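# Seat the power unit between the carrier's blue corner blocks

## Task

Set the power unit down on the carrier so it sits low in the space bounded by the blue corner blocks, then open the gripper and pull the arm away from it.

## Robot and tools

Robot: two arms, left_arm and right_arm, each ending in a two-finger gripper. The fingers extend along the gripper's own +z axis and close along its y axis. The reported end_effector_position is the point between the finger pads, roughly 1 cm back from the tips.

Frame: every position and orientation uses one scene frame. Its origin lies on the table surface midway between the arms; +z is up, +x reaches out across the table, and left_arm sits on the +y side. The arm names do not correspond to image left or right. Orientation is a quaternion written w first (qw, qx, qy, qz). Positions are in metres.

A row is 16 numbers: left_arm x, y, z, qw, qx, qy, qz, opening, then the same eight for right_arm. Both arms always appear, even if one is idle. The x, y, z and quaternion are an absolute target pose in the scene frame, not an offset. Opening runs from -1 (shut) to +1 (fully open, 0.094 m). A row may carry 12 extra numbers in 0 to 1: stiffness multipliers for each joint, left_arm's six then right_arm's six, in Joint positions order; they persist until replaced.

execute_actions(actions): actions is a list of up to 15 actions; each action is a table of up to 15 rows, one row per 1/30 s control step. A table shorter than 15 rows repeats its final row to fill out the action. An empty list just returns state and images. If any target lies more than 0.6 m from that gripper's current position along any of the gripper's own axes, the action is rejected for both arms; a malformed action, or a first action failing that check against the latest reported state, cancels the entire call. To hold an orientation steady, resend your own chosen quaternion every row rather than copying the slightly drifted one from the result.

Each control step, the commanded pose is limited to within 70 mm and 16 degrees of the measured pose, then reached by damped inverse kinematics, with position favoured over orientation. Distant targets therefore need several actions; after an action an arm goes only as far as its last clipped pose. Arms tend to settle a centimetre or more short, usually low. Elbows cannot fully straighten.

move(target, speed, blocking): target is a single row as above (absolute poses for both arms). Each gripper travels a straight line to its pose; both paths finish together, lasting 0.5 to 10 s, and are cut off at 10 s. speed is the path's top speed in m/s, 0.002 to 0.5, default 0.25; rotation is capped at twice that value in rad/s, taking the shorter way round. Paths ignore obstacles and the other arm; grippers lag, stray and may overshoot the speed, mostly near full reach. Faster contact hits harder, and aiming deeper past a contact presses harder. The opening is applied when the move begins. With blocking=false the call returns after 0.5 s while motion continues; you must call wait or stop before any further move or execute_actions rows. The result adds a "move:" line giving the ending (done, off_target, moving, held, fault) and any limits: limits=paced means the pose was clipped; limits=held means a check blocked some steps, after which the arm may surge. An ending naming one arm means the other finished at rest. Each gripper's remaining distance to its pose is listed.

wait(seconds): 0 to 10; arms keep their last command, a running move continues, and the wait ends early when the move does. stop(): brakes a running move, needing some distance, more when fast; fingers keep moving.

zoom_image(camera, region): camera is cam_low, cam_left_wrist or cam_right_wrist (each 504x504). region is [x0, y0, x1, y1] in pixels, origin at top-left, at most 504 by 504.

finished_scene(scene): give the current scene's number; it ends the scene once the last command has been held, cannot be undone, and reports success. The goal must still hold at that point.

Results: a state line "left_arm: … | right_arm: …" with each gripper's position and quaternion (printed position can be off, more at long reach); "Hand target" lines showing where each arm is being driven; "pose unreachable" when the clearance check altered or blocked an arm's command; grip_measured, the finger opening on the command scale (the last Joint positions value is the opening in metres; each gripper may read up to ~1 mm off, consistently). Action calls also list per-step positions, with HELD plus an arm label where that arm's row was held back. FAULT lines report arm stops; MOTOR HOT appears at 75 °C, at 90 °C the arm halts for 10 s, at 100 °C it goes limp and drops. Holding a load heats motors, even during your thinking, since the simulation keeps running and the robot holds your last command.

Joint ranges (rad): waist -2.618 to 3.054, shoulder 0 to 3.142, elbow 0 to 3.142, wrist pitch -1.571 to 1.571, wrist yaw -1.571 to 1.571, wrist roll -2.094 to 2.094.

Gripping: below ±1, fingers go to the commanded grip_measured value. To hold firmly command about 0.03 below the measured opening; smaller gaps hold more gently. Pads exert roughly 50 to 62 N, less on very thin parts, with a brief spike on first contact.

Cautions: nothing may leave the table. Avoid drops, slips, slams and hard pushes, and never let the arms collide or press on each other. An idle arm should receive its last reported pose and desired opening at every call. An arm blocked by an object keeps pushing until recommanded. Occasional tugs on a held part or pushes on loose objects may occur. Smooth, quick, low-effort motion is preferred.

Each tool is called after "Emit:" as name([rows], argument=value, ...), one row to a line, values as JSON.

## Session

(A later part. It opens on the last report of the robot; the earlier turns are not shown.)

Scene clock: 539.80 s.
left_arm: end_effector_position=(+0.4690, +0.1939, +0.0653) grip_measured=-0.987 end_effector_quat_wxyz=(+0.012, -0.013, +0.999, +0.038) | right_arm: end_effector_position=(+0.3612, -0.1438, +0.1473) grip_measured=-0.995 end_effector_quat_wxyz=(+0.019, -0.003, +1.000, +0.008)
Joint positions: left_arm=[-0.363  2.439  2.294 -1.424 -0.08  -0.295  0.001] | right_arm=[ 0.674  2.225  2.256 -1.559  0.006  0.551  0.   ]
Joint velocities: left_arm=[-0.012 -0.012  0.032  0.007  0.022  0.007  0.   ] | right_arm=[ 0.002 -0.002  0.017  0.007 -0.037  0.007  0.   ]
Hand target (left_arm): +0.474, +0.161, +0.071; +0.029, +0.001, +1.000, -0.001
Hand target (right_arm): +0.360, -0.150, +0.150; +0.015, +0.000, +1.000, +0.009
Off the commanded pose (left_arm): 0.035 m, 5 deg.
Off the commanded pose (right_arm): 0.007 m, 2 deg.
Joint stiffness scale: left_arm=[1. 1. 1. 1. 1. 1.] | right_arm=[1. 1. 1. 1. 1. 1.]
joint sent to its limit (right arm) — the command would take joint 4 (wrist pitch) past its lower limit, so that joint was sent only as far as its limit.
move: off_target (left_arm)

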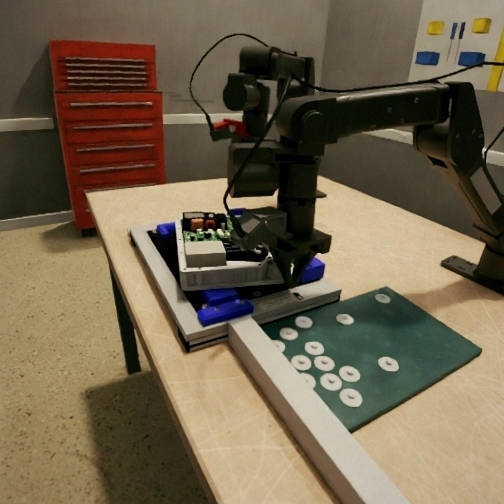

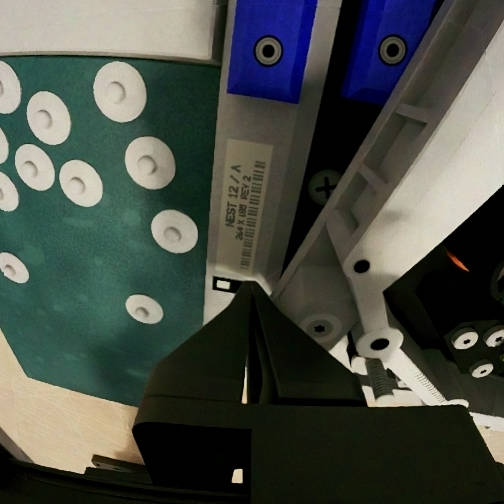

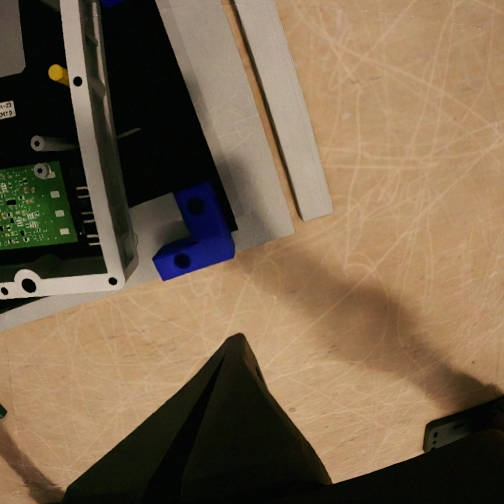

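Emit:
move(target=[0.475,0.2,0.09,0.03,0,1,0,-1,0.36,-0.15,0.15,0,0,1,0,-1], speed=0.02)

Emit:
move(target=[0.475,0.155,0.09,0.03,0,1,0,-1,0.36,-0.15,0.15,0,0,1,0,-1], speed=0.015)

Scene clock: 550.83 s.
left_arm: end_effector_position=(+0.4702, +0.1976, +0.0725) grip_measured=-0.987 end_effector_quat_wxyz=(+0.011, +0.001, +1.000, +0.009) | right_arm: end_effector_position=(+0.3612, -0.1438, +0.1473) grip_measured=-0.995 end_effector_quat_wxyz=(+0.019, -0.003, +1.000, +0.008)
Joint positions: left_arm=[-0.333  2.423  2.295 -1.426 -0.022 -0.237  0.001] | right_arm=[ 0.674  2.225  2.256 -1.559  0.006  0.551  0.   ]
Joint velocities: left_arm=[-0.002  0.007 -0.007 -0.007  0.037 -0.051 -0.   ] | right_arm=[ 0.002  0.002 -0.007  0.066 -0.022 -0.037  0.001]
Hand target (left_arm): +0.474, +0.200, +0.090; +0.030, +0.000, +1.000, +0.000
Hand target (right_arm): +0.360, -0.150, +0.150; +0.015, +0.000, +1.000, +0.009
Off the commanded pose (left_arm): 0.018 m, 2 deg.
Off the commanded pose (right_arm): 0.007 m, 2 deg.
Joint stiffness scale: left_arm=[1. 1. 1. 1. 1. 1.] | right_arm=[1. 1. 1. 1. 1. 1.]
joint sent to its limit (right arm) — the command would take joint 4 (wrist pitch) past its lower limit, so that joint was sent only as far as its limit.
move: off_target (left_arm)

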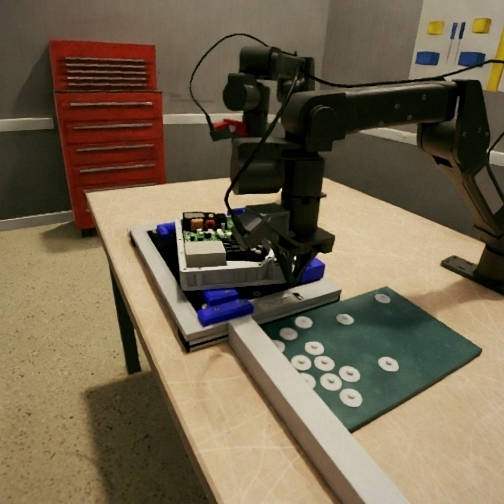

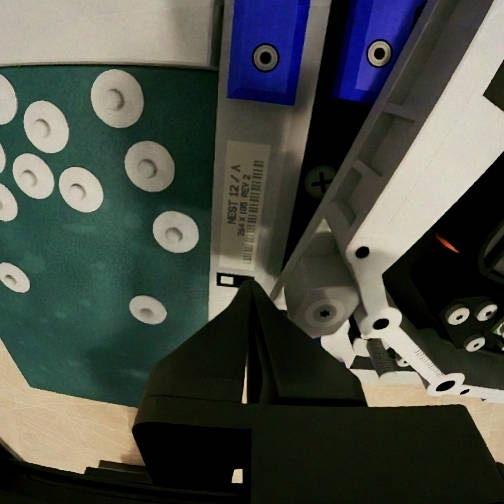

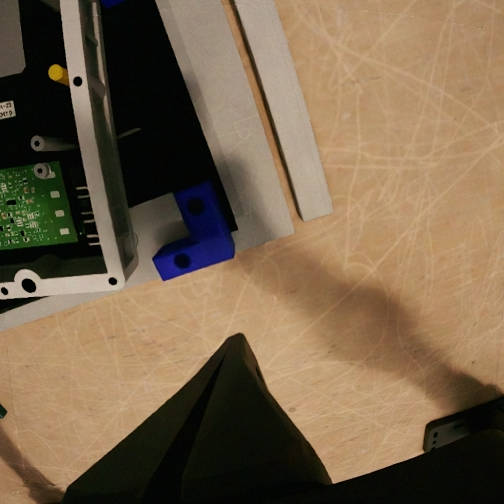

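Scene clock: 554.13 s.
left_arm: end_effector_position=(+0.4689, +0.1873, +0.0851) grip_measured=-0.987 end_effector_quat_wxyz=(+0.011, -0.016, +0.999, +0.034) | right_arm: end_effector_position=(+0.3612, -0.1438, +0.1473) grip_measured=-0.995 end_effector_quat_wxyz=(+0.019, -0.003, +1.000, +0.008)
Joint positions: left_arm=[-0.374  2.474  2.437 -1.533 -0.072 -0.313  0.001] | right_arm=[ 0.674  2.225  2.256 -1.559  0.006  0.551  0.   ]
Joint velocities: left_arm=[ 0.012  0.012  0.012 -0.037 -0.037 -0.095  0.   ] | right_arm=[-0.012 -0.017  0.007  0.037 -0.022 -0.051 -0.001]
Hand target (left_arm): +0.473, +0.156, +0.091; +0.030, +0.001, +1.000, -0.001
Hand target (right_arm): +0.360, -0.150, +0.150; +0.015, +0.000, +1.000, +0.009
Off the commanded pose (left_arm): 0.033 m, 5 deg.
Off the commanded pose (right_arm): 0.007 m, 2 deg.
Joint stiffness scale: left_arm=[1. 1. 1. 1. 1. 1.] | right_arm=[1. 1. 1. 1. 1. 1.]
joint sent to its limit (right arm) — the command would take joint 4 (wrist pitch) past its lower limit, so that joint was sent only as far as its limit.
move: off_target (left_arm)

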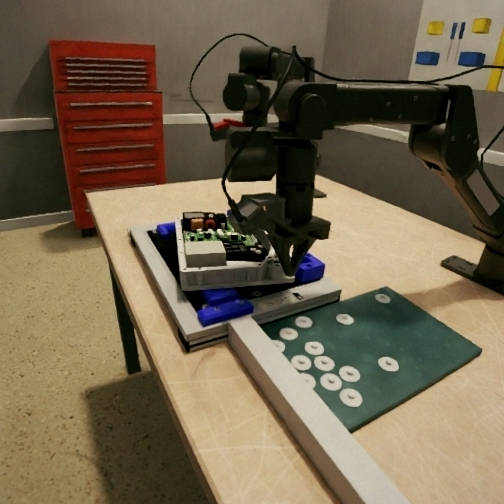

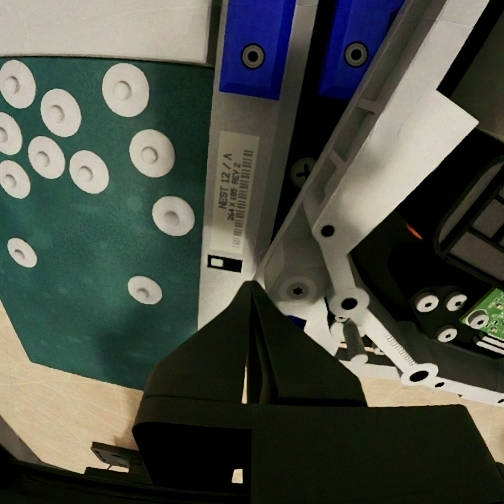

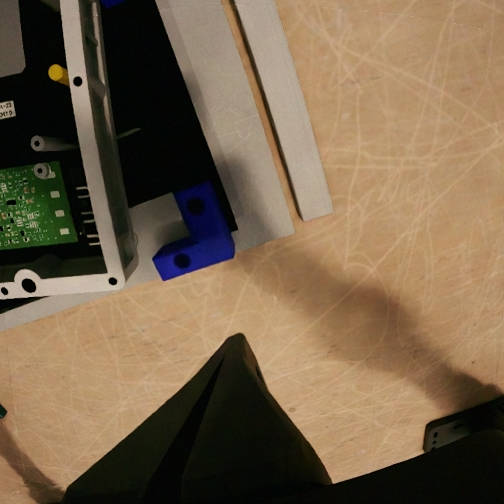

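Emit:
move(target=[0.42,0.26,0.15,0.03,0,1,0,-1,0.36,-0.03,0.1,0,0,1,0,-1], speed=0.08)

Emit:
move(target=[0.42,0.26,0.15,0.03,0,1,0,-1,0.36,-0.03,0.068,0,0,1,0,-1], speed=0.04)

Emit:
move(target=[0.42,0.26,0.15,0.03,0,1,0,-1,0.45,-0.03,0.068,0.06,0,0.998,0,-1], speed=0.02)

Scene clock: 564.87 s.
left_arm: end_effector_position=(+0.4207, +0.2576, +0.1433) grip_measured=-0.987 end_effector_quat_wxyz=(+0.023, -0.001, +1.000, +0.006) | right_arm: end_effector_position=(+0.3632, -0.0335, +0.1024) grip_measured=-0.995 end_effector_quat_wxyz=(+0.040, -0.002, +0.999, +0.034)
Joint positions: left_arm=[-0.219  2.11   2.055 -1.472 -0.018 -0.128  0.001] | right_arm=[ 0.859  2.546  2.641 -1.561  0.004  0.738  0.   ]
Joint velocities: left_arm=[ 0.007  0.007 -0.007 -0.007  0.007 -0.051  0.   ] | right_arm=[ 0.002  0.007  0.022 -0.022 -0.051  0.037  0.   ]
Hand target (left_arm): +0.419, +0.259, +0.150; +0.031, +0.000, +1.000, +0.001
Hand target (right_arm): +0.361, -0.031, +0.100; +0.037, -0.001, +0.999, +0.034
Off the commanded pose (left_arm): 0.007 m, 1 deg.
Off the commanded pose (right_arm): 0.005 m, 6 deg.
Joint stiffness scale: left_arm=[1. 1. 1. 1. 1. 1.] | right_arm=[1. 1. 1. 1. 1. 1.]
joint sent to its limit (right arm) — the command would take joint 4 (wrist pitch) past its lower limit, so that joint was sent only as far as its limit.
move: off_target (right_arm)

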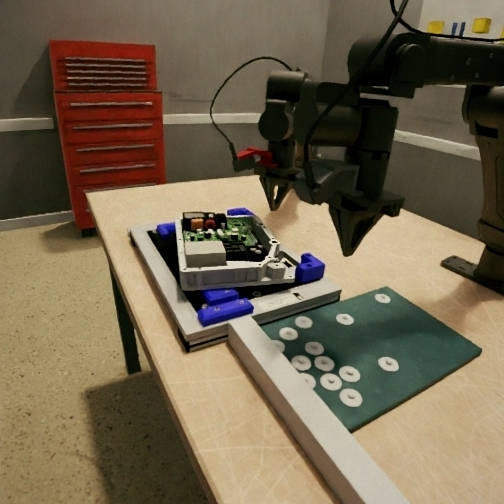

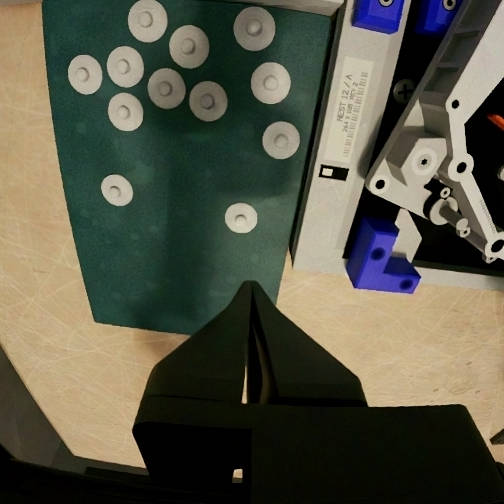

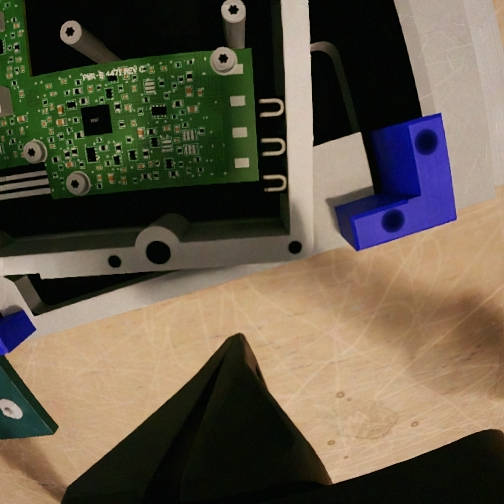

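Scene clock: 566.43 s.
left_arm: end_effector_position=(+0.4206, +0.2571, +0.1433) grip_measured=-0.987 end_effector_quat_wxyz=(+0.023, +0.001, +1.000, +0.005) | right_arm: end_effector_position=(+0.3626, -0.0341, +0.0710) grip_measured=-0.995 end_effector_quat_wxyz=(+0.017, +0.001, +1.000, +0.013)
Joint positions: left_arm=[-0.219  2.11   2.055 -1.472 -0.015 -0.123  0.001] | right_arm=[ 0.859  2.616  2.649 -1.561  0.004  0.744  0.   ]
Joint velocities: left_arm=[-0.012 -0.007 -0.002  0.007  0.007 -0.022 -0.   ] | right_arm=[-0.017 -0.007  0.007 -0.066 -0.051 -0.037  0.001]
Hand target (left_arm): +0.420, +0.260, +0.150; +0.030, +0.000, +1.000, +0.000
Hand target (right_arm): +0.360, -0.030, +0.068; +0.014, +0.000, +1.000, +0.013
Off the commanded pose (left_arm): 0.007 m, 1 deg.
Off the commanded pose (right_arm): 0.006 m, 2 deg.
Joint stiffness scale: left_arm=[1. 1. 1. 1. 1. 1.] | right_arm=[1. 1. 1. 1. 1. 1.]
joint sent to its limit (right arm) — the command would take joint 4 (wrist pitch) past its lower limit, so that joint was sent only as far as its limit.
move: done

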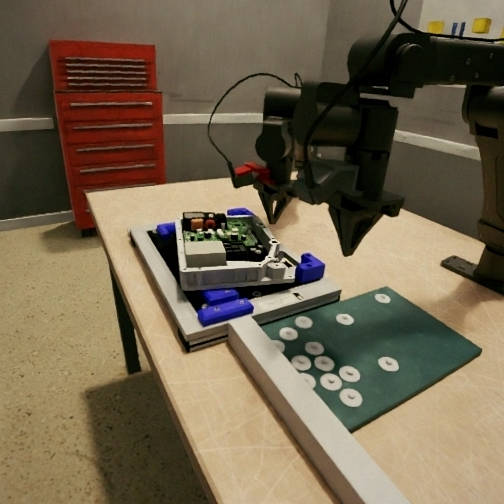

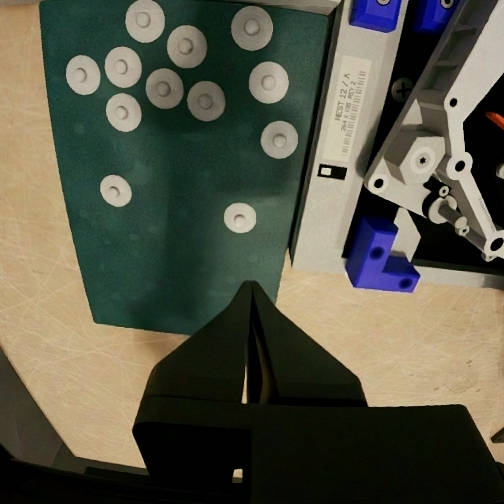

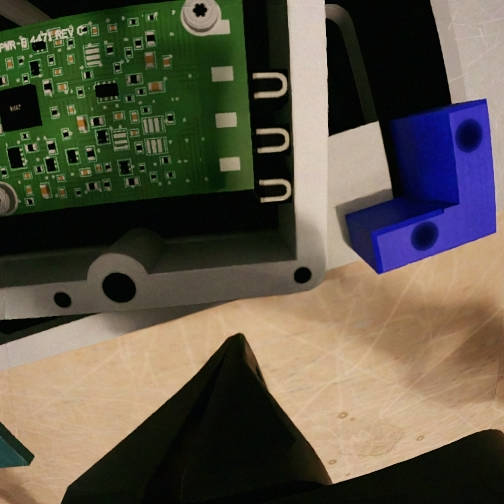

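Scene clock: 571.20 s.
left_arm: end_effector_position=(+0.4206, +0.2570, +0.1433) grip_measured=-0.987 end_effector_quat_wxyz=(+0.023, +0.002, +1.000, +0.005) | right_arm: end_effector_position=(+0.3992, -0.0239, +0.0768) grip_measured=-0.995 end_effector_quat_wxyz=(+0.057, -0.018, +0.996, +0.063)
Joint positions: left_arm=[-0.219  2.11   2.055 -1.472 -0.015 -0.123  0.001] | right_arm=[ 0.817  2.708  2.842 -1.536 -0.026  0.665  0.   ]
Joint velocities: left_arm=[ 0.002  0.007  0.022 -0.022 -0.051 -0.037  0.001] | right_arm=[-0.002 -0.007 -0.007  0.037  0.007 -0.022  0.001]
Hand target (left_arm): +0.420, +0.260, +0.150; +0.030, +0.000, +1.000, +0.000
Hand target (right_arm): +0.445, -0.036, +0.071; +0.124, +0.002, +0.991, +0.055
Off the commanded pose (left_arm): 0.007 m, 1 deg.
Off the commanded pose (right_arm): 0.052 m, 8 deg.
Joint stiffness scale: left_arm=[1. 1. 1. 1. 1. 1.] | right_arm=[1. 1. 1. 1. 1. 1.]
elbow stopped short (right arm): the move would have taken joint 3 (elbow) straighter than the controller allows; a more bent joint 3 avoids this.
move: off_target (right_arm)

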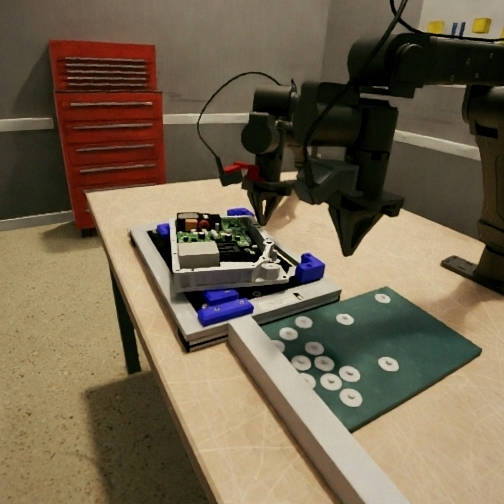

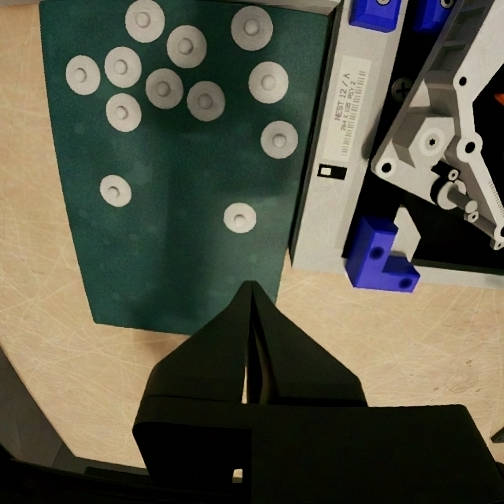

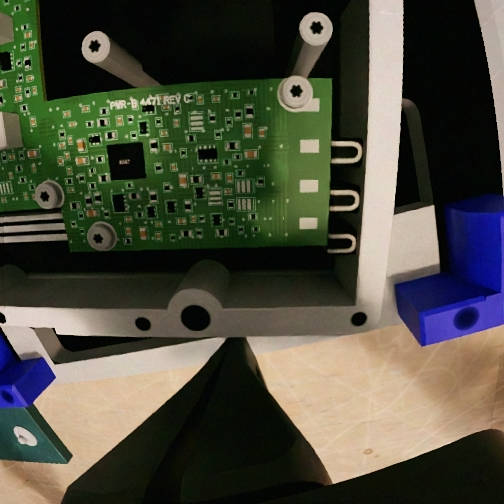

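Emit:
move(target=[0.42,0.26,0.15,0.03,0,1,0,-1,0.37,-0.05,0.075,0.383,0,0.924,0,-1], speed=0.05)

Emit:
move(target=[0.42,0.26,0.15,0.03,0,1,0,-1,0.44,-0.05,0.075,0.383,0,0.924,0,-1], speed=0.02)

Scene clock: 588.63 s.
left_arm: end_effector_position=(+0.4206, +0.2570, +0.1433) grip_measured=-0.987 end_effector_quat_wxyz=(+0.023, +0.002, +1.000, +0.005) | right_arm: end_effector_position=(+0.3728, -0.0488, +0.0673) grip_measured=-0.995 end_effector_quat_wxyz=(+0.374, -0.000, +0.927, +0.002)
Joint positions: left_arm=[-0.219  2.11   2.055 -1.472 -0.015 -0.123  0.001] | right_arm=[ 1.016  2.057  1.426 -0.395  0.571  0.735  0.   ]
Joint velocities: left_arm=[ 0.007  0.002 -0.007  0.007  0.022  0.022 -0.001] | right_arm=[ 0.002 -0.017 -0.002 -0.022 -0.051  0.037 -0.001]
Hand target (left_arm): +0.420, +0.260, +0.150; +0.030, +0.000, +1.000, +0.000
Hand target (right_arm): +0.370, -0.050, +0.073; +0.382, -0.002, +0.924, -0.002
Off the commanded pose (left_arm): 0.007 m, 1 deg.
Off the commanded pose (right_arm): 0.008 m, 1 deg.
Joint stiffness scale: left_arm=[1. 1. 1. 1. 1. 1.] | right_arm=[1. 1. 1. 1. 1. 1.]
move: done

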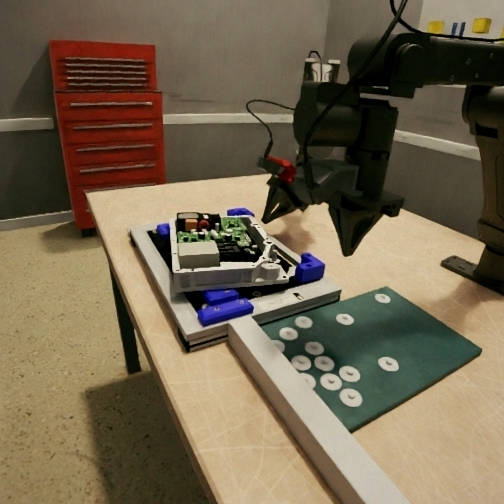

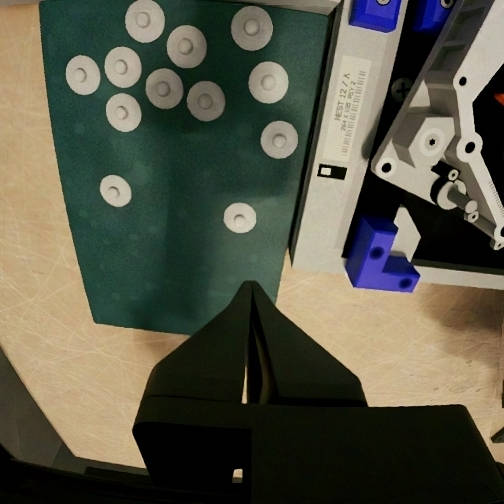

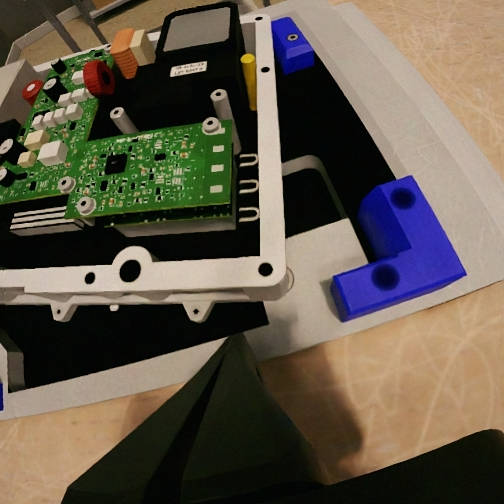

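Scene clock: 592.23 s.
left_arm: end_effector_position=(+0.4206, +0.2570, +0.1433) grip_measured=-0.987 end_effector_quat_wxyz=(+0.023, +0.002, +1.000, +0.005) | right_arm: end_effector_position=(+0.3998, -0.0343, +0.0596) grip_measured=-0.995 end_effector_quat_wxyz=(+0.336, -0.040, +0.941, +0.013)
Joint positions: left_arm=[-0.219  2.11   2.055 -1.472 -0.015 -0.123  0.001] | right_arm=[ 0.957  2.162  1.6   -0.474  0.45   0.629  0.   ]
Joint velocities: left_arm=[-0.002  0.027 -0.012 -0.007 -0.037  0.037 -0.   ] | right_arm=[ 0.002 -0.007  0.002  0.007 -0.022 -0.007 -0.001]
Hand target (left_arm): +0.420, +0.260, +0.150; +0.030, +0.000, +1.000, +0.000
Hand target (right_arm): +0.436, -0.053, +0.076; +0.382, +0.001, +0.924, -0.001
Off the commanded pose (left_arm): 0.007 m, 1 deg.
Off the commanded pose (right_arm): 0.046 m, 8 deg.
Joint stiffness scale: left_arm=[1. 1. 1. 1. 1. 1.] | right_arm=[1. 1. 1. 1. 1. 1.]
move: off_target (right_arm)

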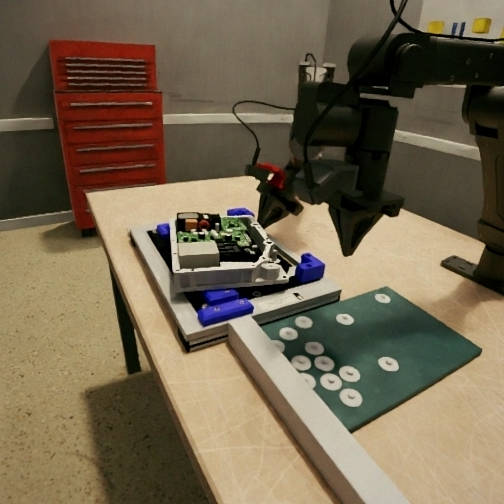

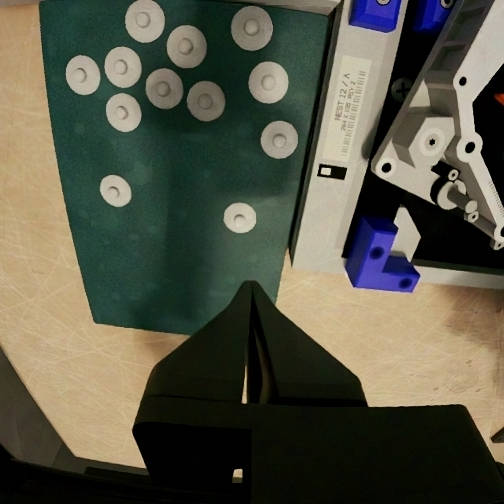

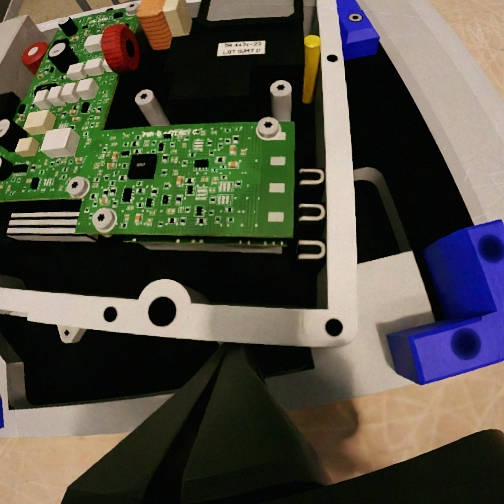

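Emit:
move(target=[0.42,0.26,0.15,0.03,0,1,0,-1,0.39,-0.05,0.095,0.383,0,0.924,0,-1], speed=0.03)

Emit:
move(target=[0.42,0.26,0.15,0.03,0,1,0,-1,0.47,-0.05,0.095,0.383,0,0.924,0,-1], speed=0.02)

Scene clock: 603.40 s.
left_arm: end_effector_position=(+0.4206, +0.2570, +0.1433) grip_measured=-0.987 end_effector_quat_wxyz=(+0.023, +0.002, +1.000, +0.005) | right_arm: end_effector_position=(+0.3951, -0.0499, +0.0895) grip_measured=-0.995 end_effector_quat_wxyz=(+0.376, +0.000, +0.927, +0.003)
Joint positions: left_arm=[-0.219  2.11   2.055 -1.472 -0.015 -0.123  0.001] | right_arm=[ 0.974  2.071  1.535 -0.464  0.55   0.692  0.   ]
Joint velocities: left_arm=[ 0.007 -0.017  0.002  0.037 -0.022 -0.022  0.   ] | right_arm=[ 0.007 -0.022 -0.002 -0.022 -0.022  0.037  0.   ]
Hand target (left_arm): +0.420, +0.260, +0.150; +0.030, +0.000, +1.000, +0.000
Hand target (right_arm): +0.390, -0.050, +0.094; +0.382, -0.000, +0.924, -0.000
Off the commanded pose (left_arm): 0.007 m, 1 deg.
Off the commanded pose (right_arm): 0.007 m, 1 deg.
Joint stiffness scale: left_arm=[1. 1. 1. 1. 1. 1.] | right_arm=[1. 1. 1. 1. 1. 1.]
move: done

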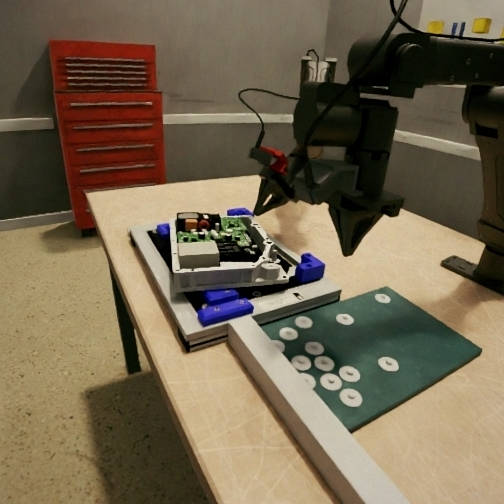

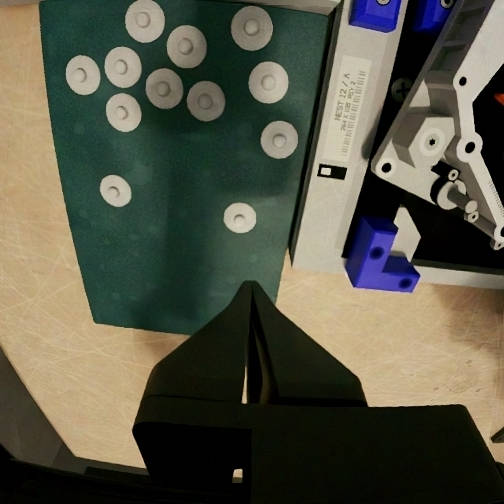

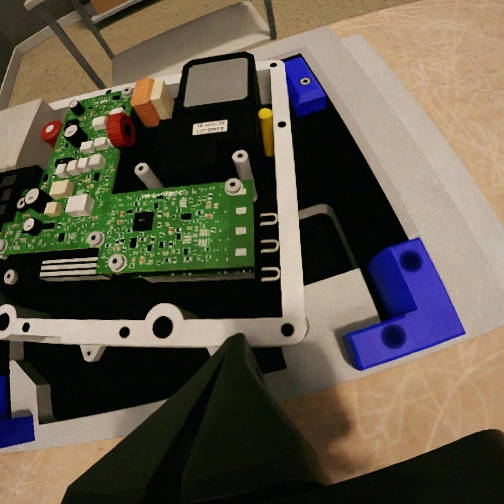

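Scene clock: 607.40 s.
left_arm: end_effector_position=(+0.4206, +0.2570, +0.1433) grip_measured=-0.987 end_effector_quat_wxyz=(+0.023, +0.002, +1.000, +0.005) | right_arm: end_effector_position=(+0.4676, -0.0465, +0.1019) grip_measured=-0.995 end_effector_quat_wxyz=(+0.393, +0.003, +0.920, +0.010)
Joint positions: left_arm=[-0.219  2.11   2.055 -1.472 -0.015 -0.123  0.001] | right_arm=[ 0.867  2.235  1.812 -0.485  0.501  0.581  0.   ]
Joint velocities: left_arm=[-0.012  0.007  0.002 -0.037 -0.007  0.066  0.001] | right_arm=[-0.012 -0.002 -0.002 -0.007  0.022 -0.022  0.001]
Hand target (left_arm): +0.420, +0.260, +0.150; +0.030, +0.000, +1.000, +0.000
Hand target (right_arm): +0.470, -0.051, +0.096; +0.384, -0.000, +0.923, +0.001
Off the commanded pose (left_arm): 0.007 m, 1 deg.
Off the commanded pose (right_arm): 0.008 m, 2 deg.
Joint stiffness scale: left_arm=[1. 1. 1. 1. 1. 1.] | right_arm=[1. 1. 1. 1. 1. 1.]
move: done

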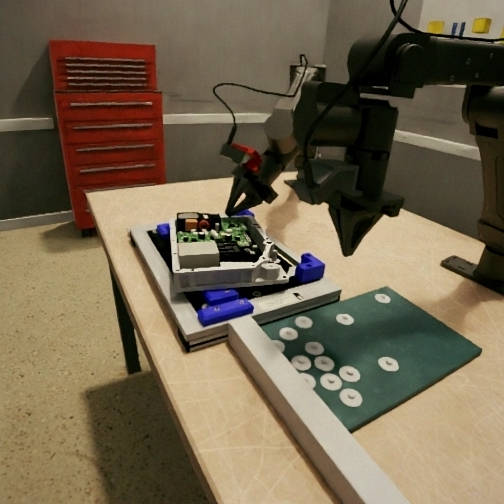

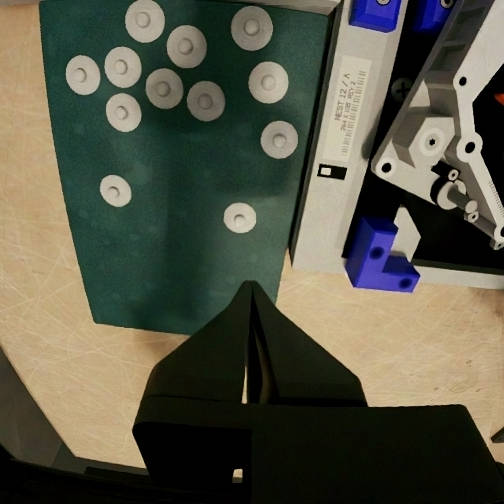

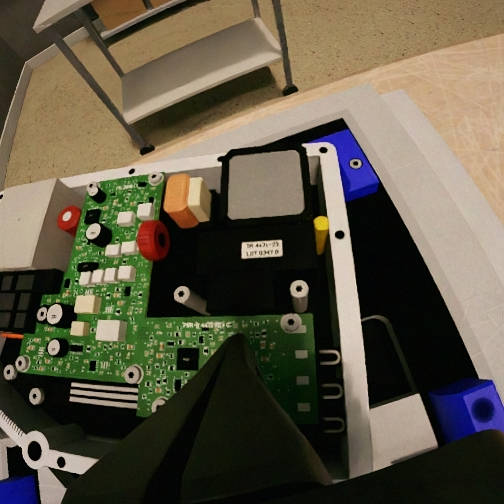

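Emit:
move(target=[0.42,0.257,0.16,0,0,1,0,-1, 0.36,-0.06,0.14,0.383,0,0.924,0,-1])

Scene clock: 637.90 s.
left_arm: end_effector_position=(+0.4153, +0.2565, +0.1522) grip_measured=-0.987 end_effector_quat_wxyz=(+0.002, +0.002, +1.000, +0.004) | right_arm: end_effector_position=(+0.3611, -0.0491, +0.1425) grip_measured=-0.995 end_effector_quat_wxyz=(+0.384, -0.003, +0.923, +0.017)
Joint positions: left_arm=[-0.219  2.146  2.149 -1.571 -0.008 -0.123  0.001] | right_arm=[ 1.035  1.928  1.533 -0.6    0.574  0.738  0.   ]
Joint velocities: left_arm=[ 0.017 -0.012 -0.007 -0.022 -0.022  0.051 -0.   ] | right_arm=[-0.022 -0.012  0.017 -0.022 -0.007 -0.037  0.   ]
Hand target (left_arm): +0.419, +0.257, +0.160; +0.013, +0.000, +1.000, -0.001
Hand target (right_arm): +0.360, -0.059, +0.139; +0.382, +0.000, +0.924, -0.000
Off the commanded pose (left_arm): 0.009 m, 1 deg.
Off the commanded pose (right_arm): 0.011 m, 2 deg.
Joint stiffness scale: left_arm=[1. 1. 1. 1. 1. 1.] | right_arm=[1. 1. 1. 1. 1. 1.]
joint sent to its limit (left arm) — the command would take joint 4 (wrist pitch) past its lower limit, so that joint was sent only as far as its limit.
move: off_target (right_arm)

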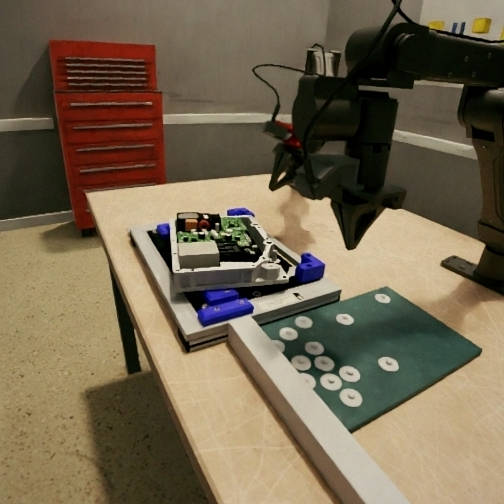

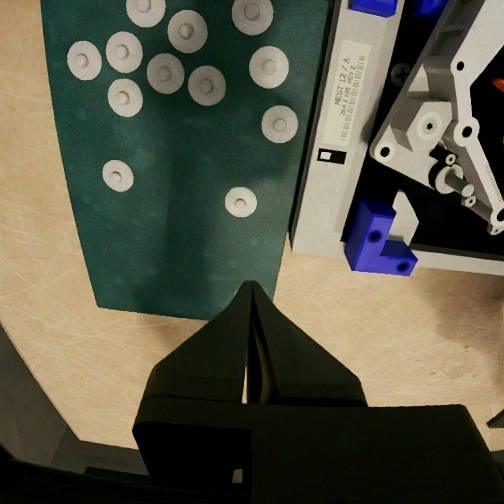

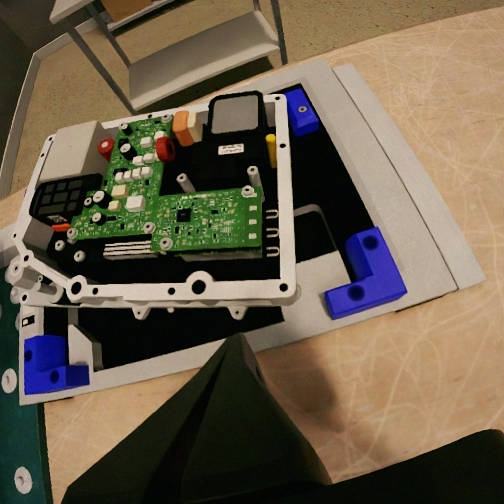

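Emit:
move(target=[0.44,0.10,0.14,0,0.707,0.707,0,0, 0.33,-0.12,0.16,0.383,0,0.924,0,-1])

Scene clock: 655.23 s.
left_arm: end_effector_position=(+0.4400, +0.1078, +0.1354) grip_measured=-0.001 end_effector_quat_wxyz=(+0.043, +0.700, +0.712, +0.020) | right_arm: end_effector_position=(+0.3310, -0.1099, +0.1596) grip_measured=-0.995 end_effector_quat_wxyz=(+0.387, +0.001, +0.922, +0.009)
Joint positions: left_arm=[-0.528  2.388  2.485 -1.573 -0.008  1.119  0.047] | right_arm=[ 1.004  1.674  1.281 -0.594  0.574  0.712  0.   ]
Joint velocities: left_arm=[-0.017 -0.012  0.002 -0.022 -0.022 -0.007 -0.   ] | right_arm=[ 0.002 -0.007 -0.007  0.007 -0.022  0.11  -0.001]
Hand target (left_arm): +0.441, +0.101, +0.140; +0.055, +0.706, +0.706, +0.018
Hand target (right_arm): +0.329, -0.119, +0.160; +0.383, +0.000, +0.924, +0.000
Off the commanded pose (left_arm): 0.009 m, 6 deg.
Off the commanded pose (right_arm): 0.010 m, 1 deg.
Joint stiffness scale: left_arm=[1. 1. 1. 1. 1. 1.] | right_arm=[1. 1. 1. 1. 1. 1.]
joint sent to its limit (left arm) — the command would take joint 4 (wrist pitch) past its lower limit, so that joint was sent only as far as its limit.
move: off_target (left_arm)

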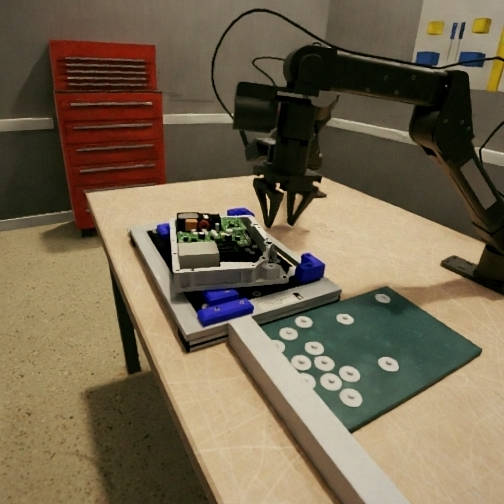

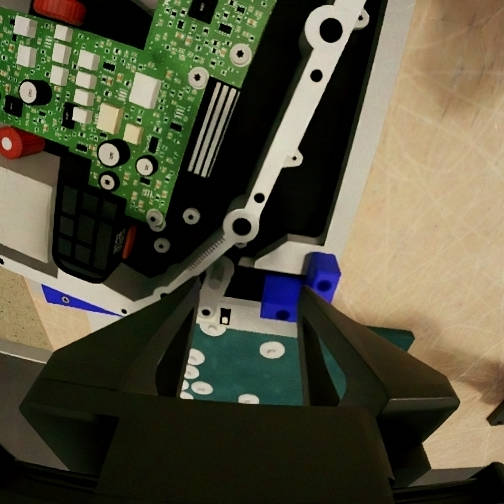

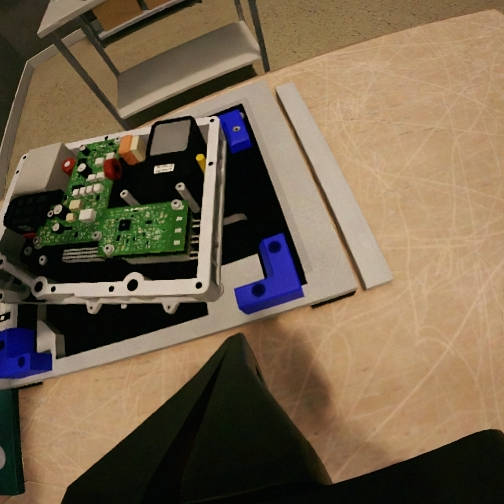

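Emit:
move(target=[0.43,0.05,0.10,0,0.707,0.707,0,0, 0.30,-0.16,0.16,0.383,0,0.924,0,-1])

Scene clock: 674.13 s.
left_arm: end_effector_position=(+0.4254, +0.0510, +0.0888) grip_measured=-0.001 end_effector_quat_wxyz=(+0.014, +0.713, +0.701, +0.008) | right_arm: end_effector_position=(+0.3022, -0.1512, +0.1626) grip_measured=-0.995 end_effector_quat_wxyz=(+0.389, +0.003, +0.921, +0.009)
Joint positions: left_arm=[-0.647  2.538  2.574 -1.574 -0.009  1.033  0.047] | right_arm=[ 0.993  1.48   1.095 -0.593  0.571  0.702  0.   ]
Joint velocities: left_arm=[-0.002 -0.002  0.012 -0.007 -0.007  0.007  0.   ] | right_arm=[ 0.007 -0.007  0.012  0.007  0.022 -0.081 -0.001]
Hand target (left_arm): +0.430, +0.050, +0.100; +0.033, +0.707, +0.707, +0.008
Hand target (right_arm): +0.299, -0.159, +0.160; +0.383, +0.000, +0.924, +0.000
Off the commanded pose (left_arm): 0.012 m, 2 deg.
Off the commanded pose (right_arm): 0.009 m, 1 deg.
Joint stiffness scale: left_arm=[1. 1. 1. 1. 1. 1.] | right_arm=[1. 1. 1. 1. 1. 1.]
joint sent to its limit (left arm) — the command would take joint 4 (wrist pitch) past its lower limit, so that joint was sent only as far as its limit.
move: off_target (left_arm)

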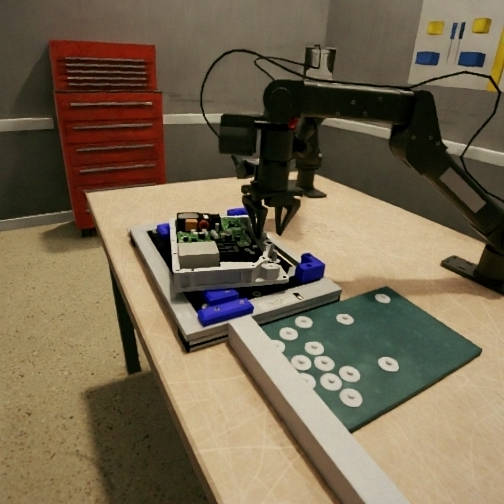

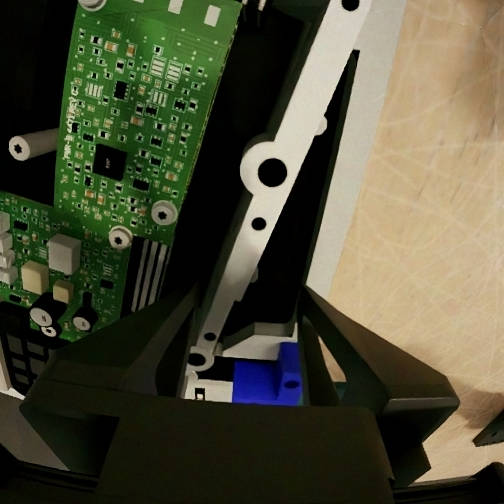

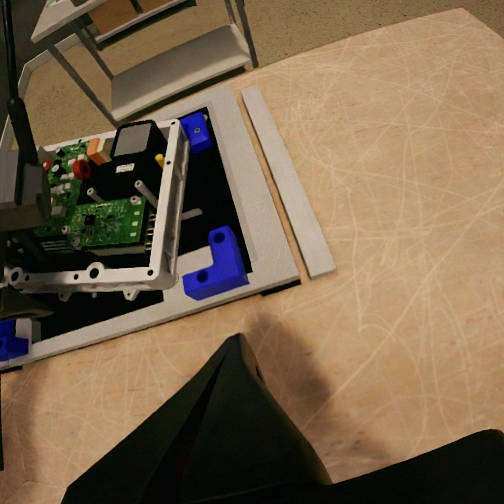

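Emit:
execute_actions([
  [[0.43,0.05,0.09,0,0.8,0.6,0,0, 0.30,-0.16,0.16,0.383,0,0.924,0,-1]],
  [[0.43,0.05,0.075,0,0.8,0.6,0,0, 0.30,-0.16,0.16,0.383,0,0.924,0,-1]],
])

Scene clock: 686.37 s.
left_arm: end_effector_position=(+0.4252, +0.0512, +0.0667) grip_measured=-0.001 end_effector_quat_wxyz=(-0.007, +0.800, +0.601, +0.002) | right_arm: end_effector_position=(+0.3021, -0.1511, +0.1625) grip_measured=-0.995 end_effector_quat_wxyz=(+0.388, +0.001, +0.921, +0.009)
Joint positions: left_arm=[-0.647  2.591  2.584 -1.575 -0.009  1.299  0.047] | right_arm=[ 0.993  1.48   1.095 -0.593  0.57   0.699  0.   ]
Joint velocities: left_arm=[ 0.012 -0.007 -0.012 -0.037 -0.022  0.007 -0.   ] | right_arm=[-0.017 -0.012  0.002 -0.007  0.037 -0.066 -0.001]
Hand target (left_arm): +0.430, +0.050, +0.075; +0.008, +0.800, +0.600, +0.003
Hand target (right_arm): +0.300, -0.160, +0.160; +0.383, +0.000, +0.924, +0.000
Off the commanded pose (left_arm): 0.010 m, 1 deg.
Off the commanded pose (right_arm): 0.009 m, 1 deg.
Joint stiffness scale: left_arm=[1. 1. 1. 1. 1. 1.] | right_arm=[1. 1. 1. 1. 1. 1.]
joint sent to its limit (left arm) — the command would take joint 4 (wrist pitch) past its lower limit, so that joint was sent only as far as its limit.
Step readings (end_effector_position; steps 1 to 15: 1st action; 16 to 30: 2nd action):
0: left_arm (+0.4254, +0.0510, +0.0888) | right_arm (+0.3022, -0.1512, +0.1626)
1: left_arm (+0.4254, +0.0510, +0.0888) | right_arm (+0.3022, -0.1512, +0.1626)
2: left_arm (+0.4254, +0.0510, +0.0888) | right_arm (+0.3021, -0.1512, +0.1625)
4: left_arm (+0.4254, +0.0510, +0.0888) | right_arm (+0.3021, -0.1512, +0.1625)
8: left_arm (+0.4254, +0.0510, +0.0888) | right_arm (+0.3021, -0.1511, +0.1625)
15: left_arm (+0.4254, +0.0510, +0.0888) | right_arm (+0.3021, -0.1511, +0.1625)
16: left_arm (+0.4256, +0.0509, +0.0877) | right_arm (+0.3021, -0.1511, +0.1625)
17: left_arm (+0.4263, +0.0505, +0.0863) | right_arm (+0.3021, -0.1511, +0.1625)
19: left_arm (+0.4263, +0.0505, +0.0803) | right_arm (+0.3021, -0.1511, +0.1625)
23: left_arm (+0.4253, +0.0511, +0.0683) | right_arm (+0.3021, -0.1511, +0.1625)
30: end_effector_position above

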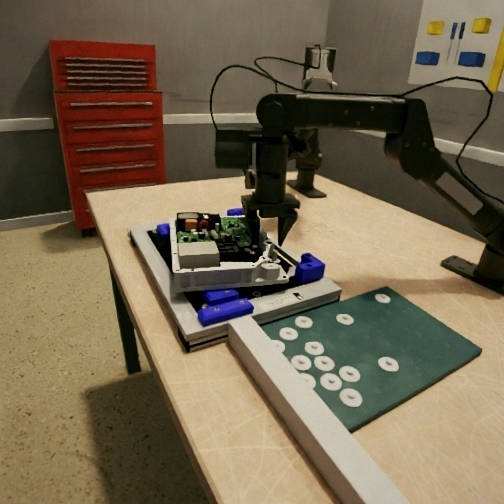

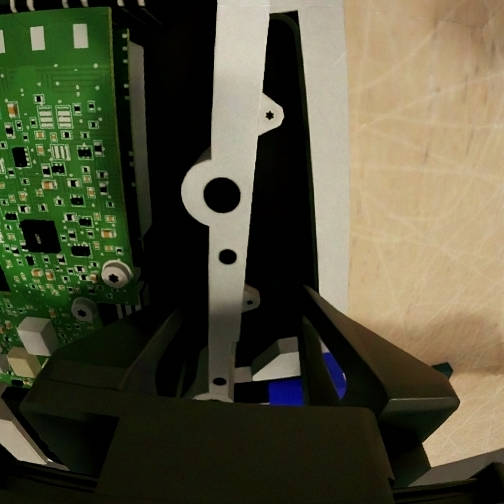

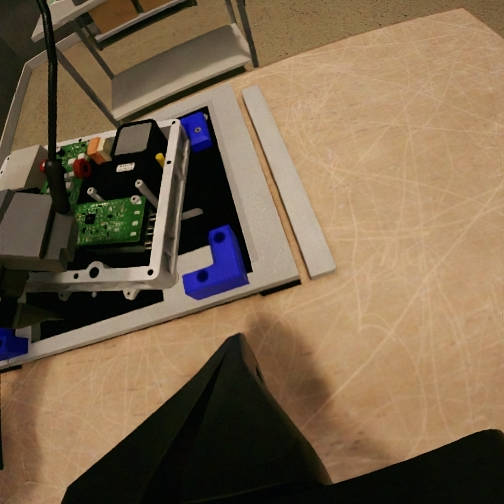

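Emit:
execute_actions([
  [[0.425,0.05,0.065,0,0.8,0.6,0,0, 0.30,-0.16,0.16,0.383,0,0.924,0,-1]],
  [[0.425,0.05,0.065,0,0.8,0.6,0,-0.88, 0.30,-0.16,0.16,0.383,0,0.924,0,-1]],
  [[0.425,0.05,0.065,0,0.8,0.6,0,-0.88, 0.30,-0.16,0.16,0.383,0,0.924,0,-1]],
])

Scene clock: 693.50 s.
left_arm: end_effector_position=(+0.4326, +0.0476, +0.0682) grip_measured=-0.760 end_effector_quat_wxyz=(+0.012, +0.797, +0.604, +0.011) | right_arm: end_effector_position=(+0.3021, -0.1511, +0.1625) grip_measured=-0.995 end_effector_quat_wxyz=(+0.388, +0.001, +0.921, +0.009)
Joint positions: left_arm=[-0.646  2.569  2.549 -1.519 -0.011  1.292  0.011] | right_arm=[ 0.993  1.48   1.095 -0.593  0.57   0.699  0.   ]
Joint velocities: left_arm=[-0.012 -0.007 -0.007 -0.007 -0.037 -0.007  0.   ] | right_arm=[-0.007  0.002 -0.012  0.066  0.007  0.022  0.001]
Hand target (left_arm): +0.425, +0.050, +0.065; -0.000, +0.800, +0.600, -0.000
Hand target (right_arm): +0.300, -0.160, +0.160; +0.383, +0.000, +0.924, +0.000
Off the commanded pose (left_arm): 0.009 m, 2 deg.
Off the commanded pose (right_arm): 0.009 m, 1 deg.
Joint stiffness scale: left_arm=[1. 1. 1. 1. 1. 1.] | right_arm=[1. 1. 1. 1. 1. 1.]
Step readings (end_effector_position; steps 1 to 15: 1st action; 16 to 30: 2nd action; 31 to 45: 3rd action):
0: left_arm (+0.4252, +0.0512, +0.0667) | right_arm (+0.3021, -0.1511, +0.1625)
1: left_arm (+0.4251, +0.0513, +0.0658) | right_arm (+0.3021, -0.1511, +0.1625)
2: left_arm (+0.4251, +0.0512, +0.0656) | right_arm (+0.3021, -0.1511, +0.1625)
4: left_arm (+0.4252, +0.0512, +0.0657) | right_arm (+0.3021, -0.1511, +0.1625)
8: left_arm (+0.4252, +0.0512, +0.0657) | right_arm (+0.3021, -0.1511, +0.1625)
15: left_arm (+0.4252, +0.0512, +0.0657) | right_arm (+0.3021, -0.1511, +0.1625)
16: left_arm (+0.4258, +0.0508, +0.0657) | right_arm (+0.3021, -0.1511, +0.1625)
17: left_arm (+0.4278, +0.0499, +0.0655) | right_arm (+0.3021, -0.1511, +0.1625)
19: left_arm (+0.4304, +0.0486, +0.0642) | right_arm (+0.3021, -0.1511, +0.1625)
23: left_arm (+0.4325, +0.0477, +0.0683) | right_arm (+0.3021, -0.1511, +0.1625)
30: left_arm (+0.4326, +0.0476, +0.0682) | right_arm (+0.3021, -0.1511, +0.1625)
31: left_arm (+0.4326, +0.0476, +0.0682) | right_arm (+0.3021, -0.1511, +0.1625)
32: left_arm (+0.4326, +0.0476, +0.0682) | right_arm (+0.3021, -0.1511, +0.1625)
34: left_arm (+0.4326, +0.0476, +0.0682) | right_arm (+0.3021, -0.1511, +0.1625)
38: left_arm (+0.4326, +0.0476, +0.0682) | right_arm (+0.3021, -0.1511, +0.1625)
45: end_effector_position above

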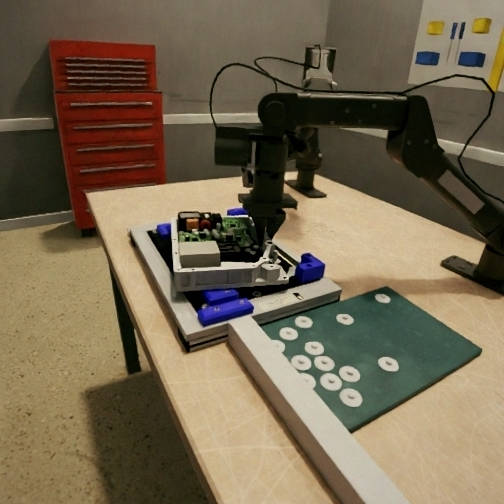

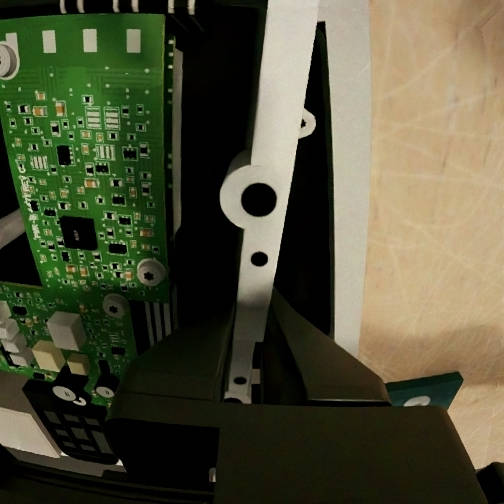

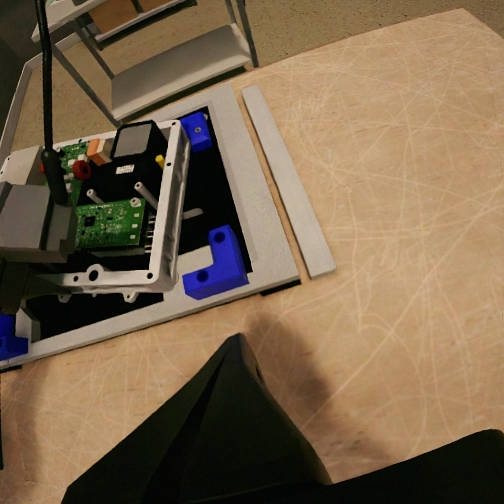

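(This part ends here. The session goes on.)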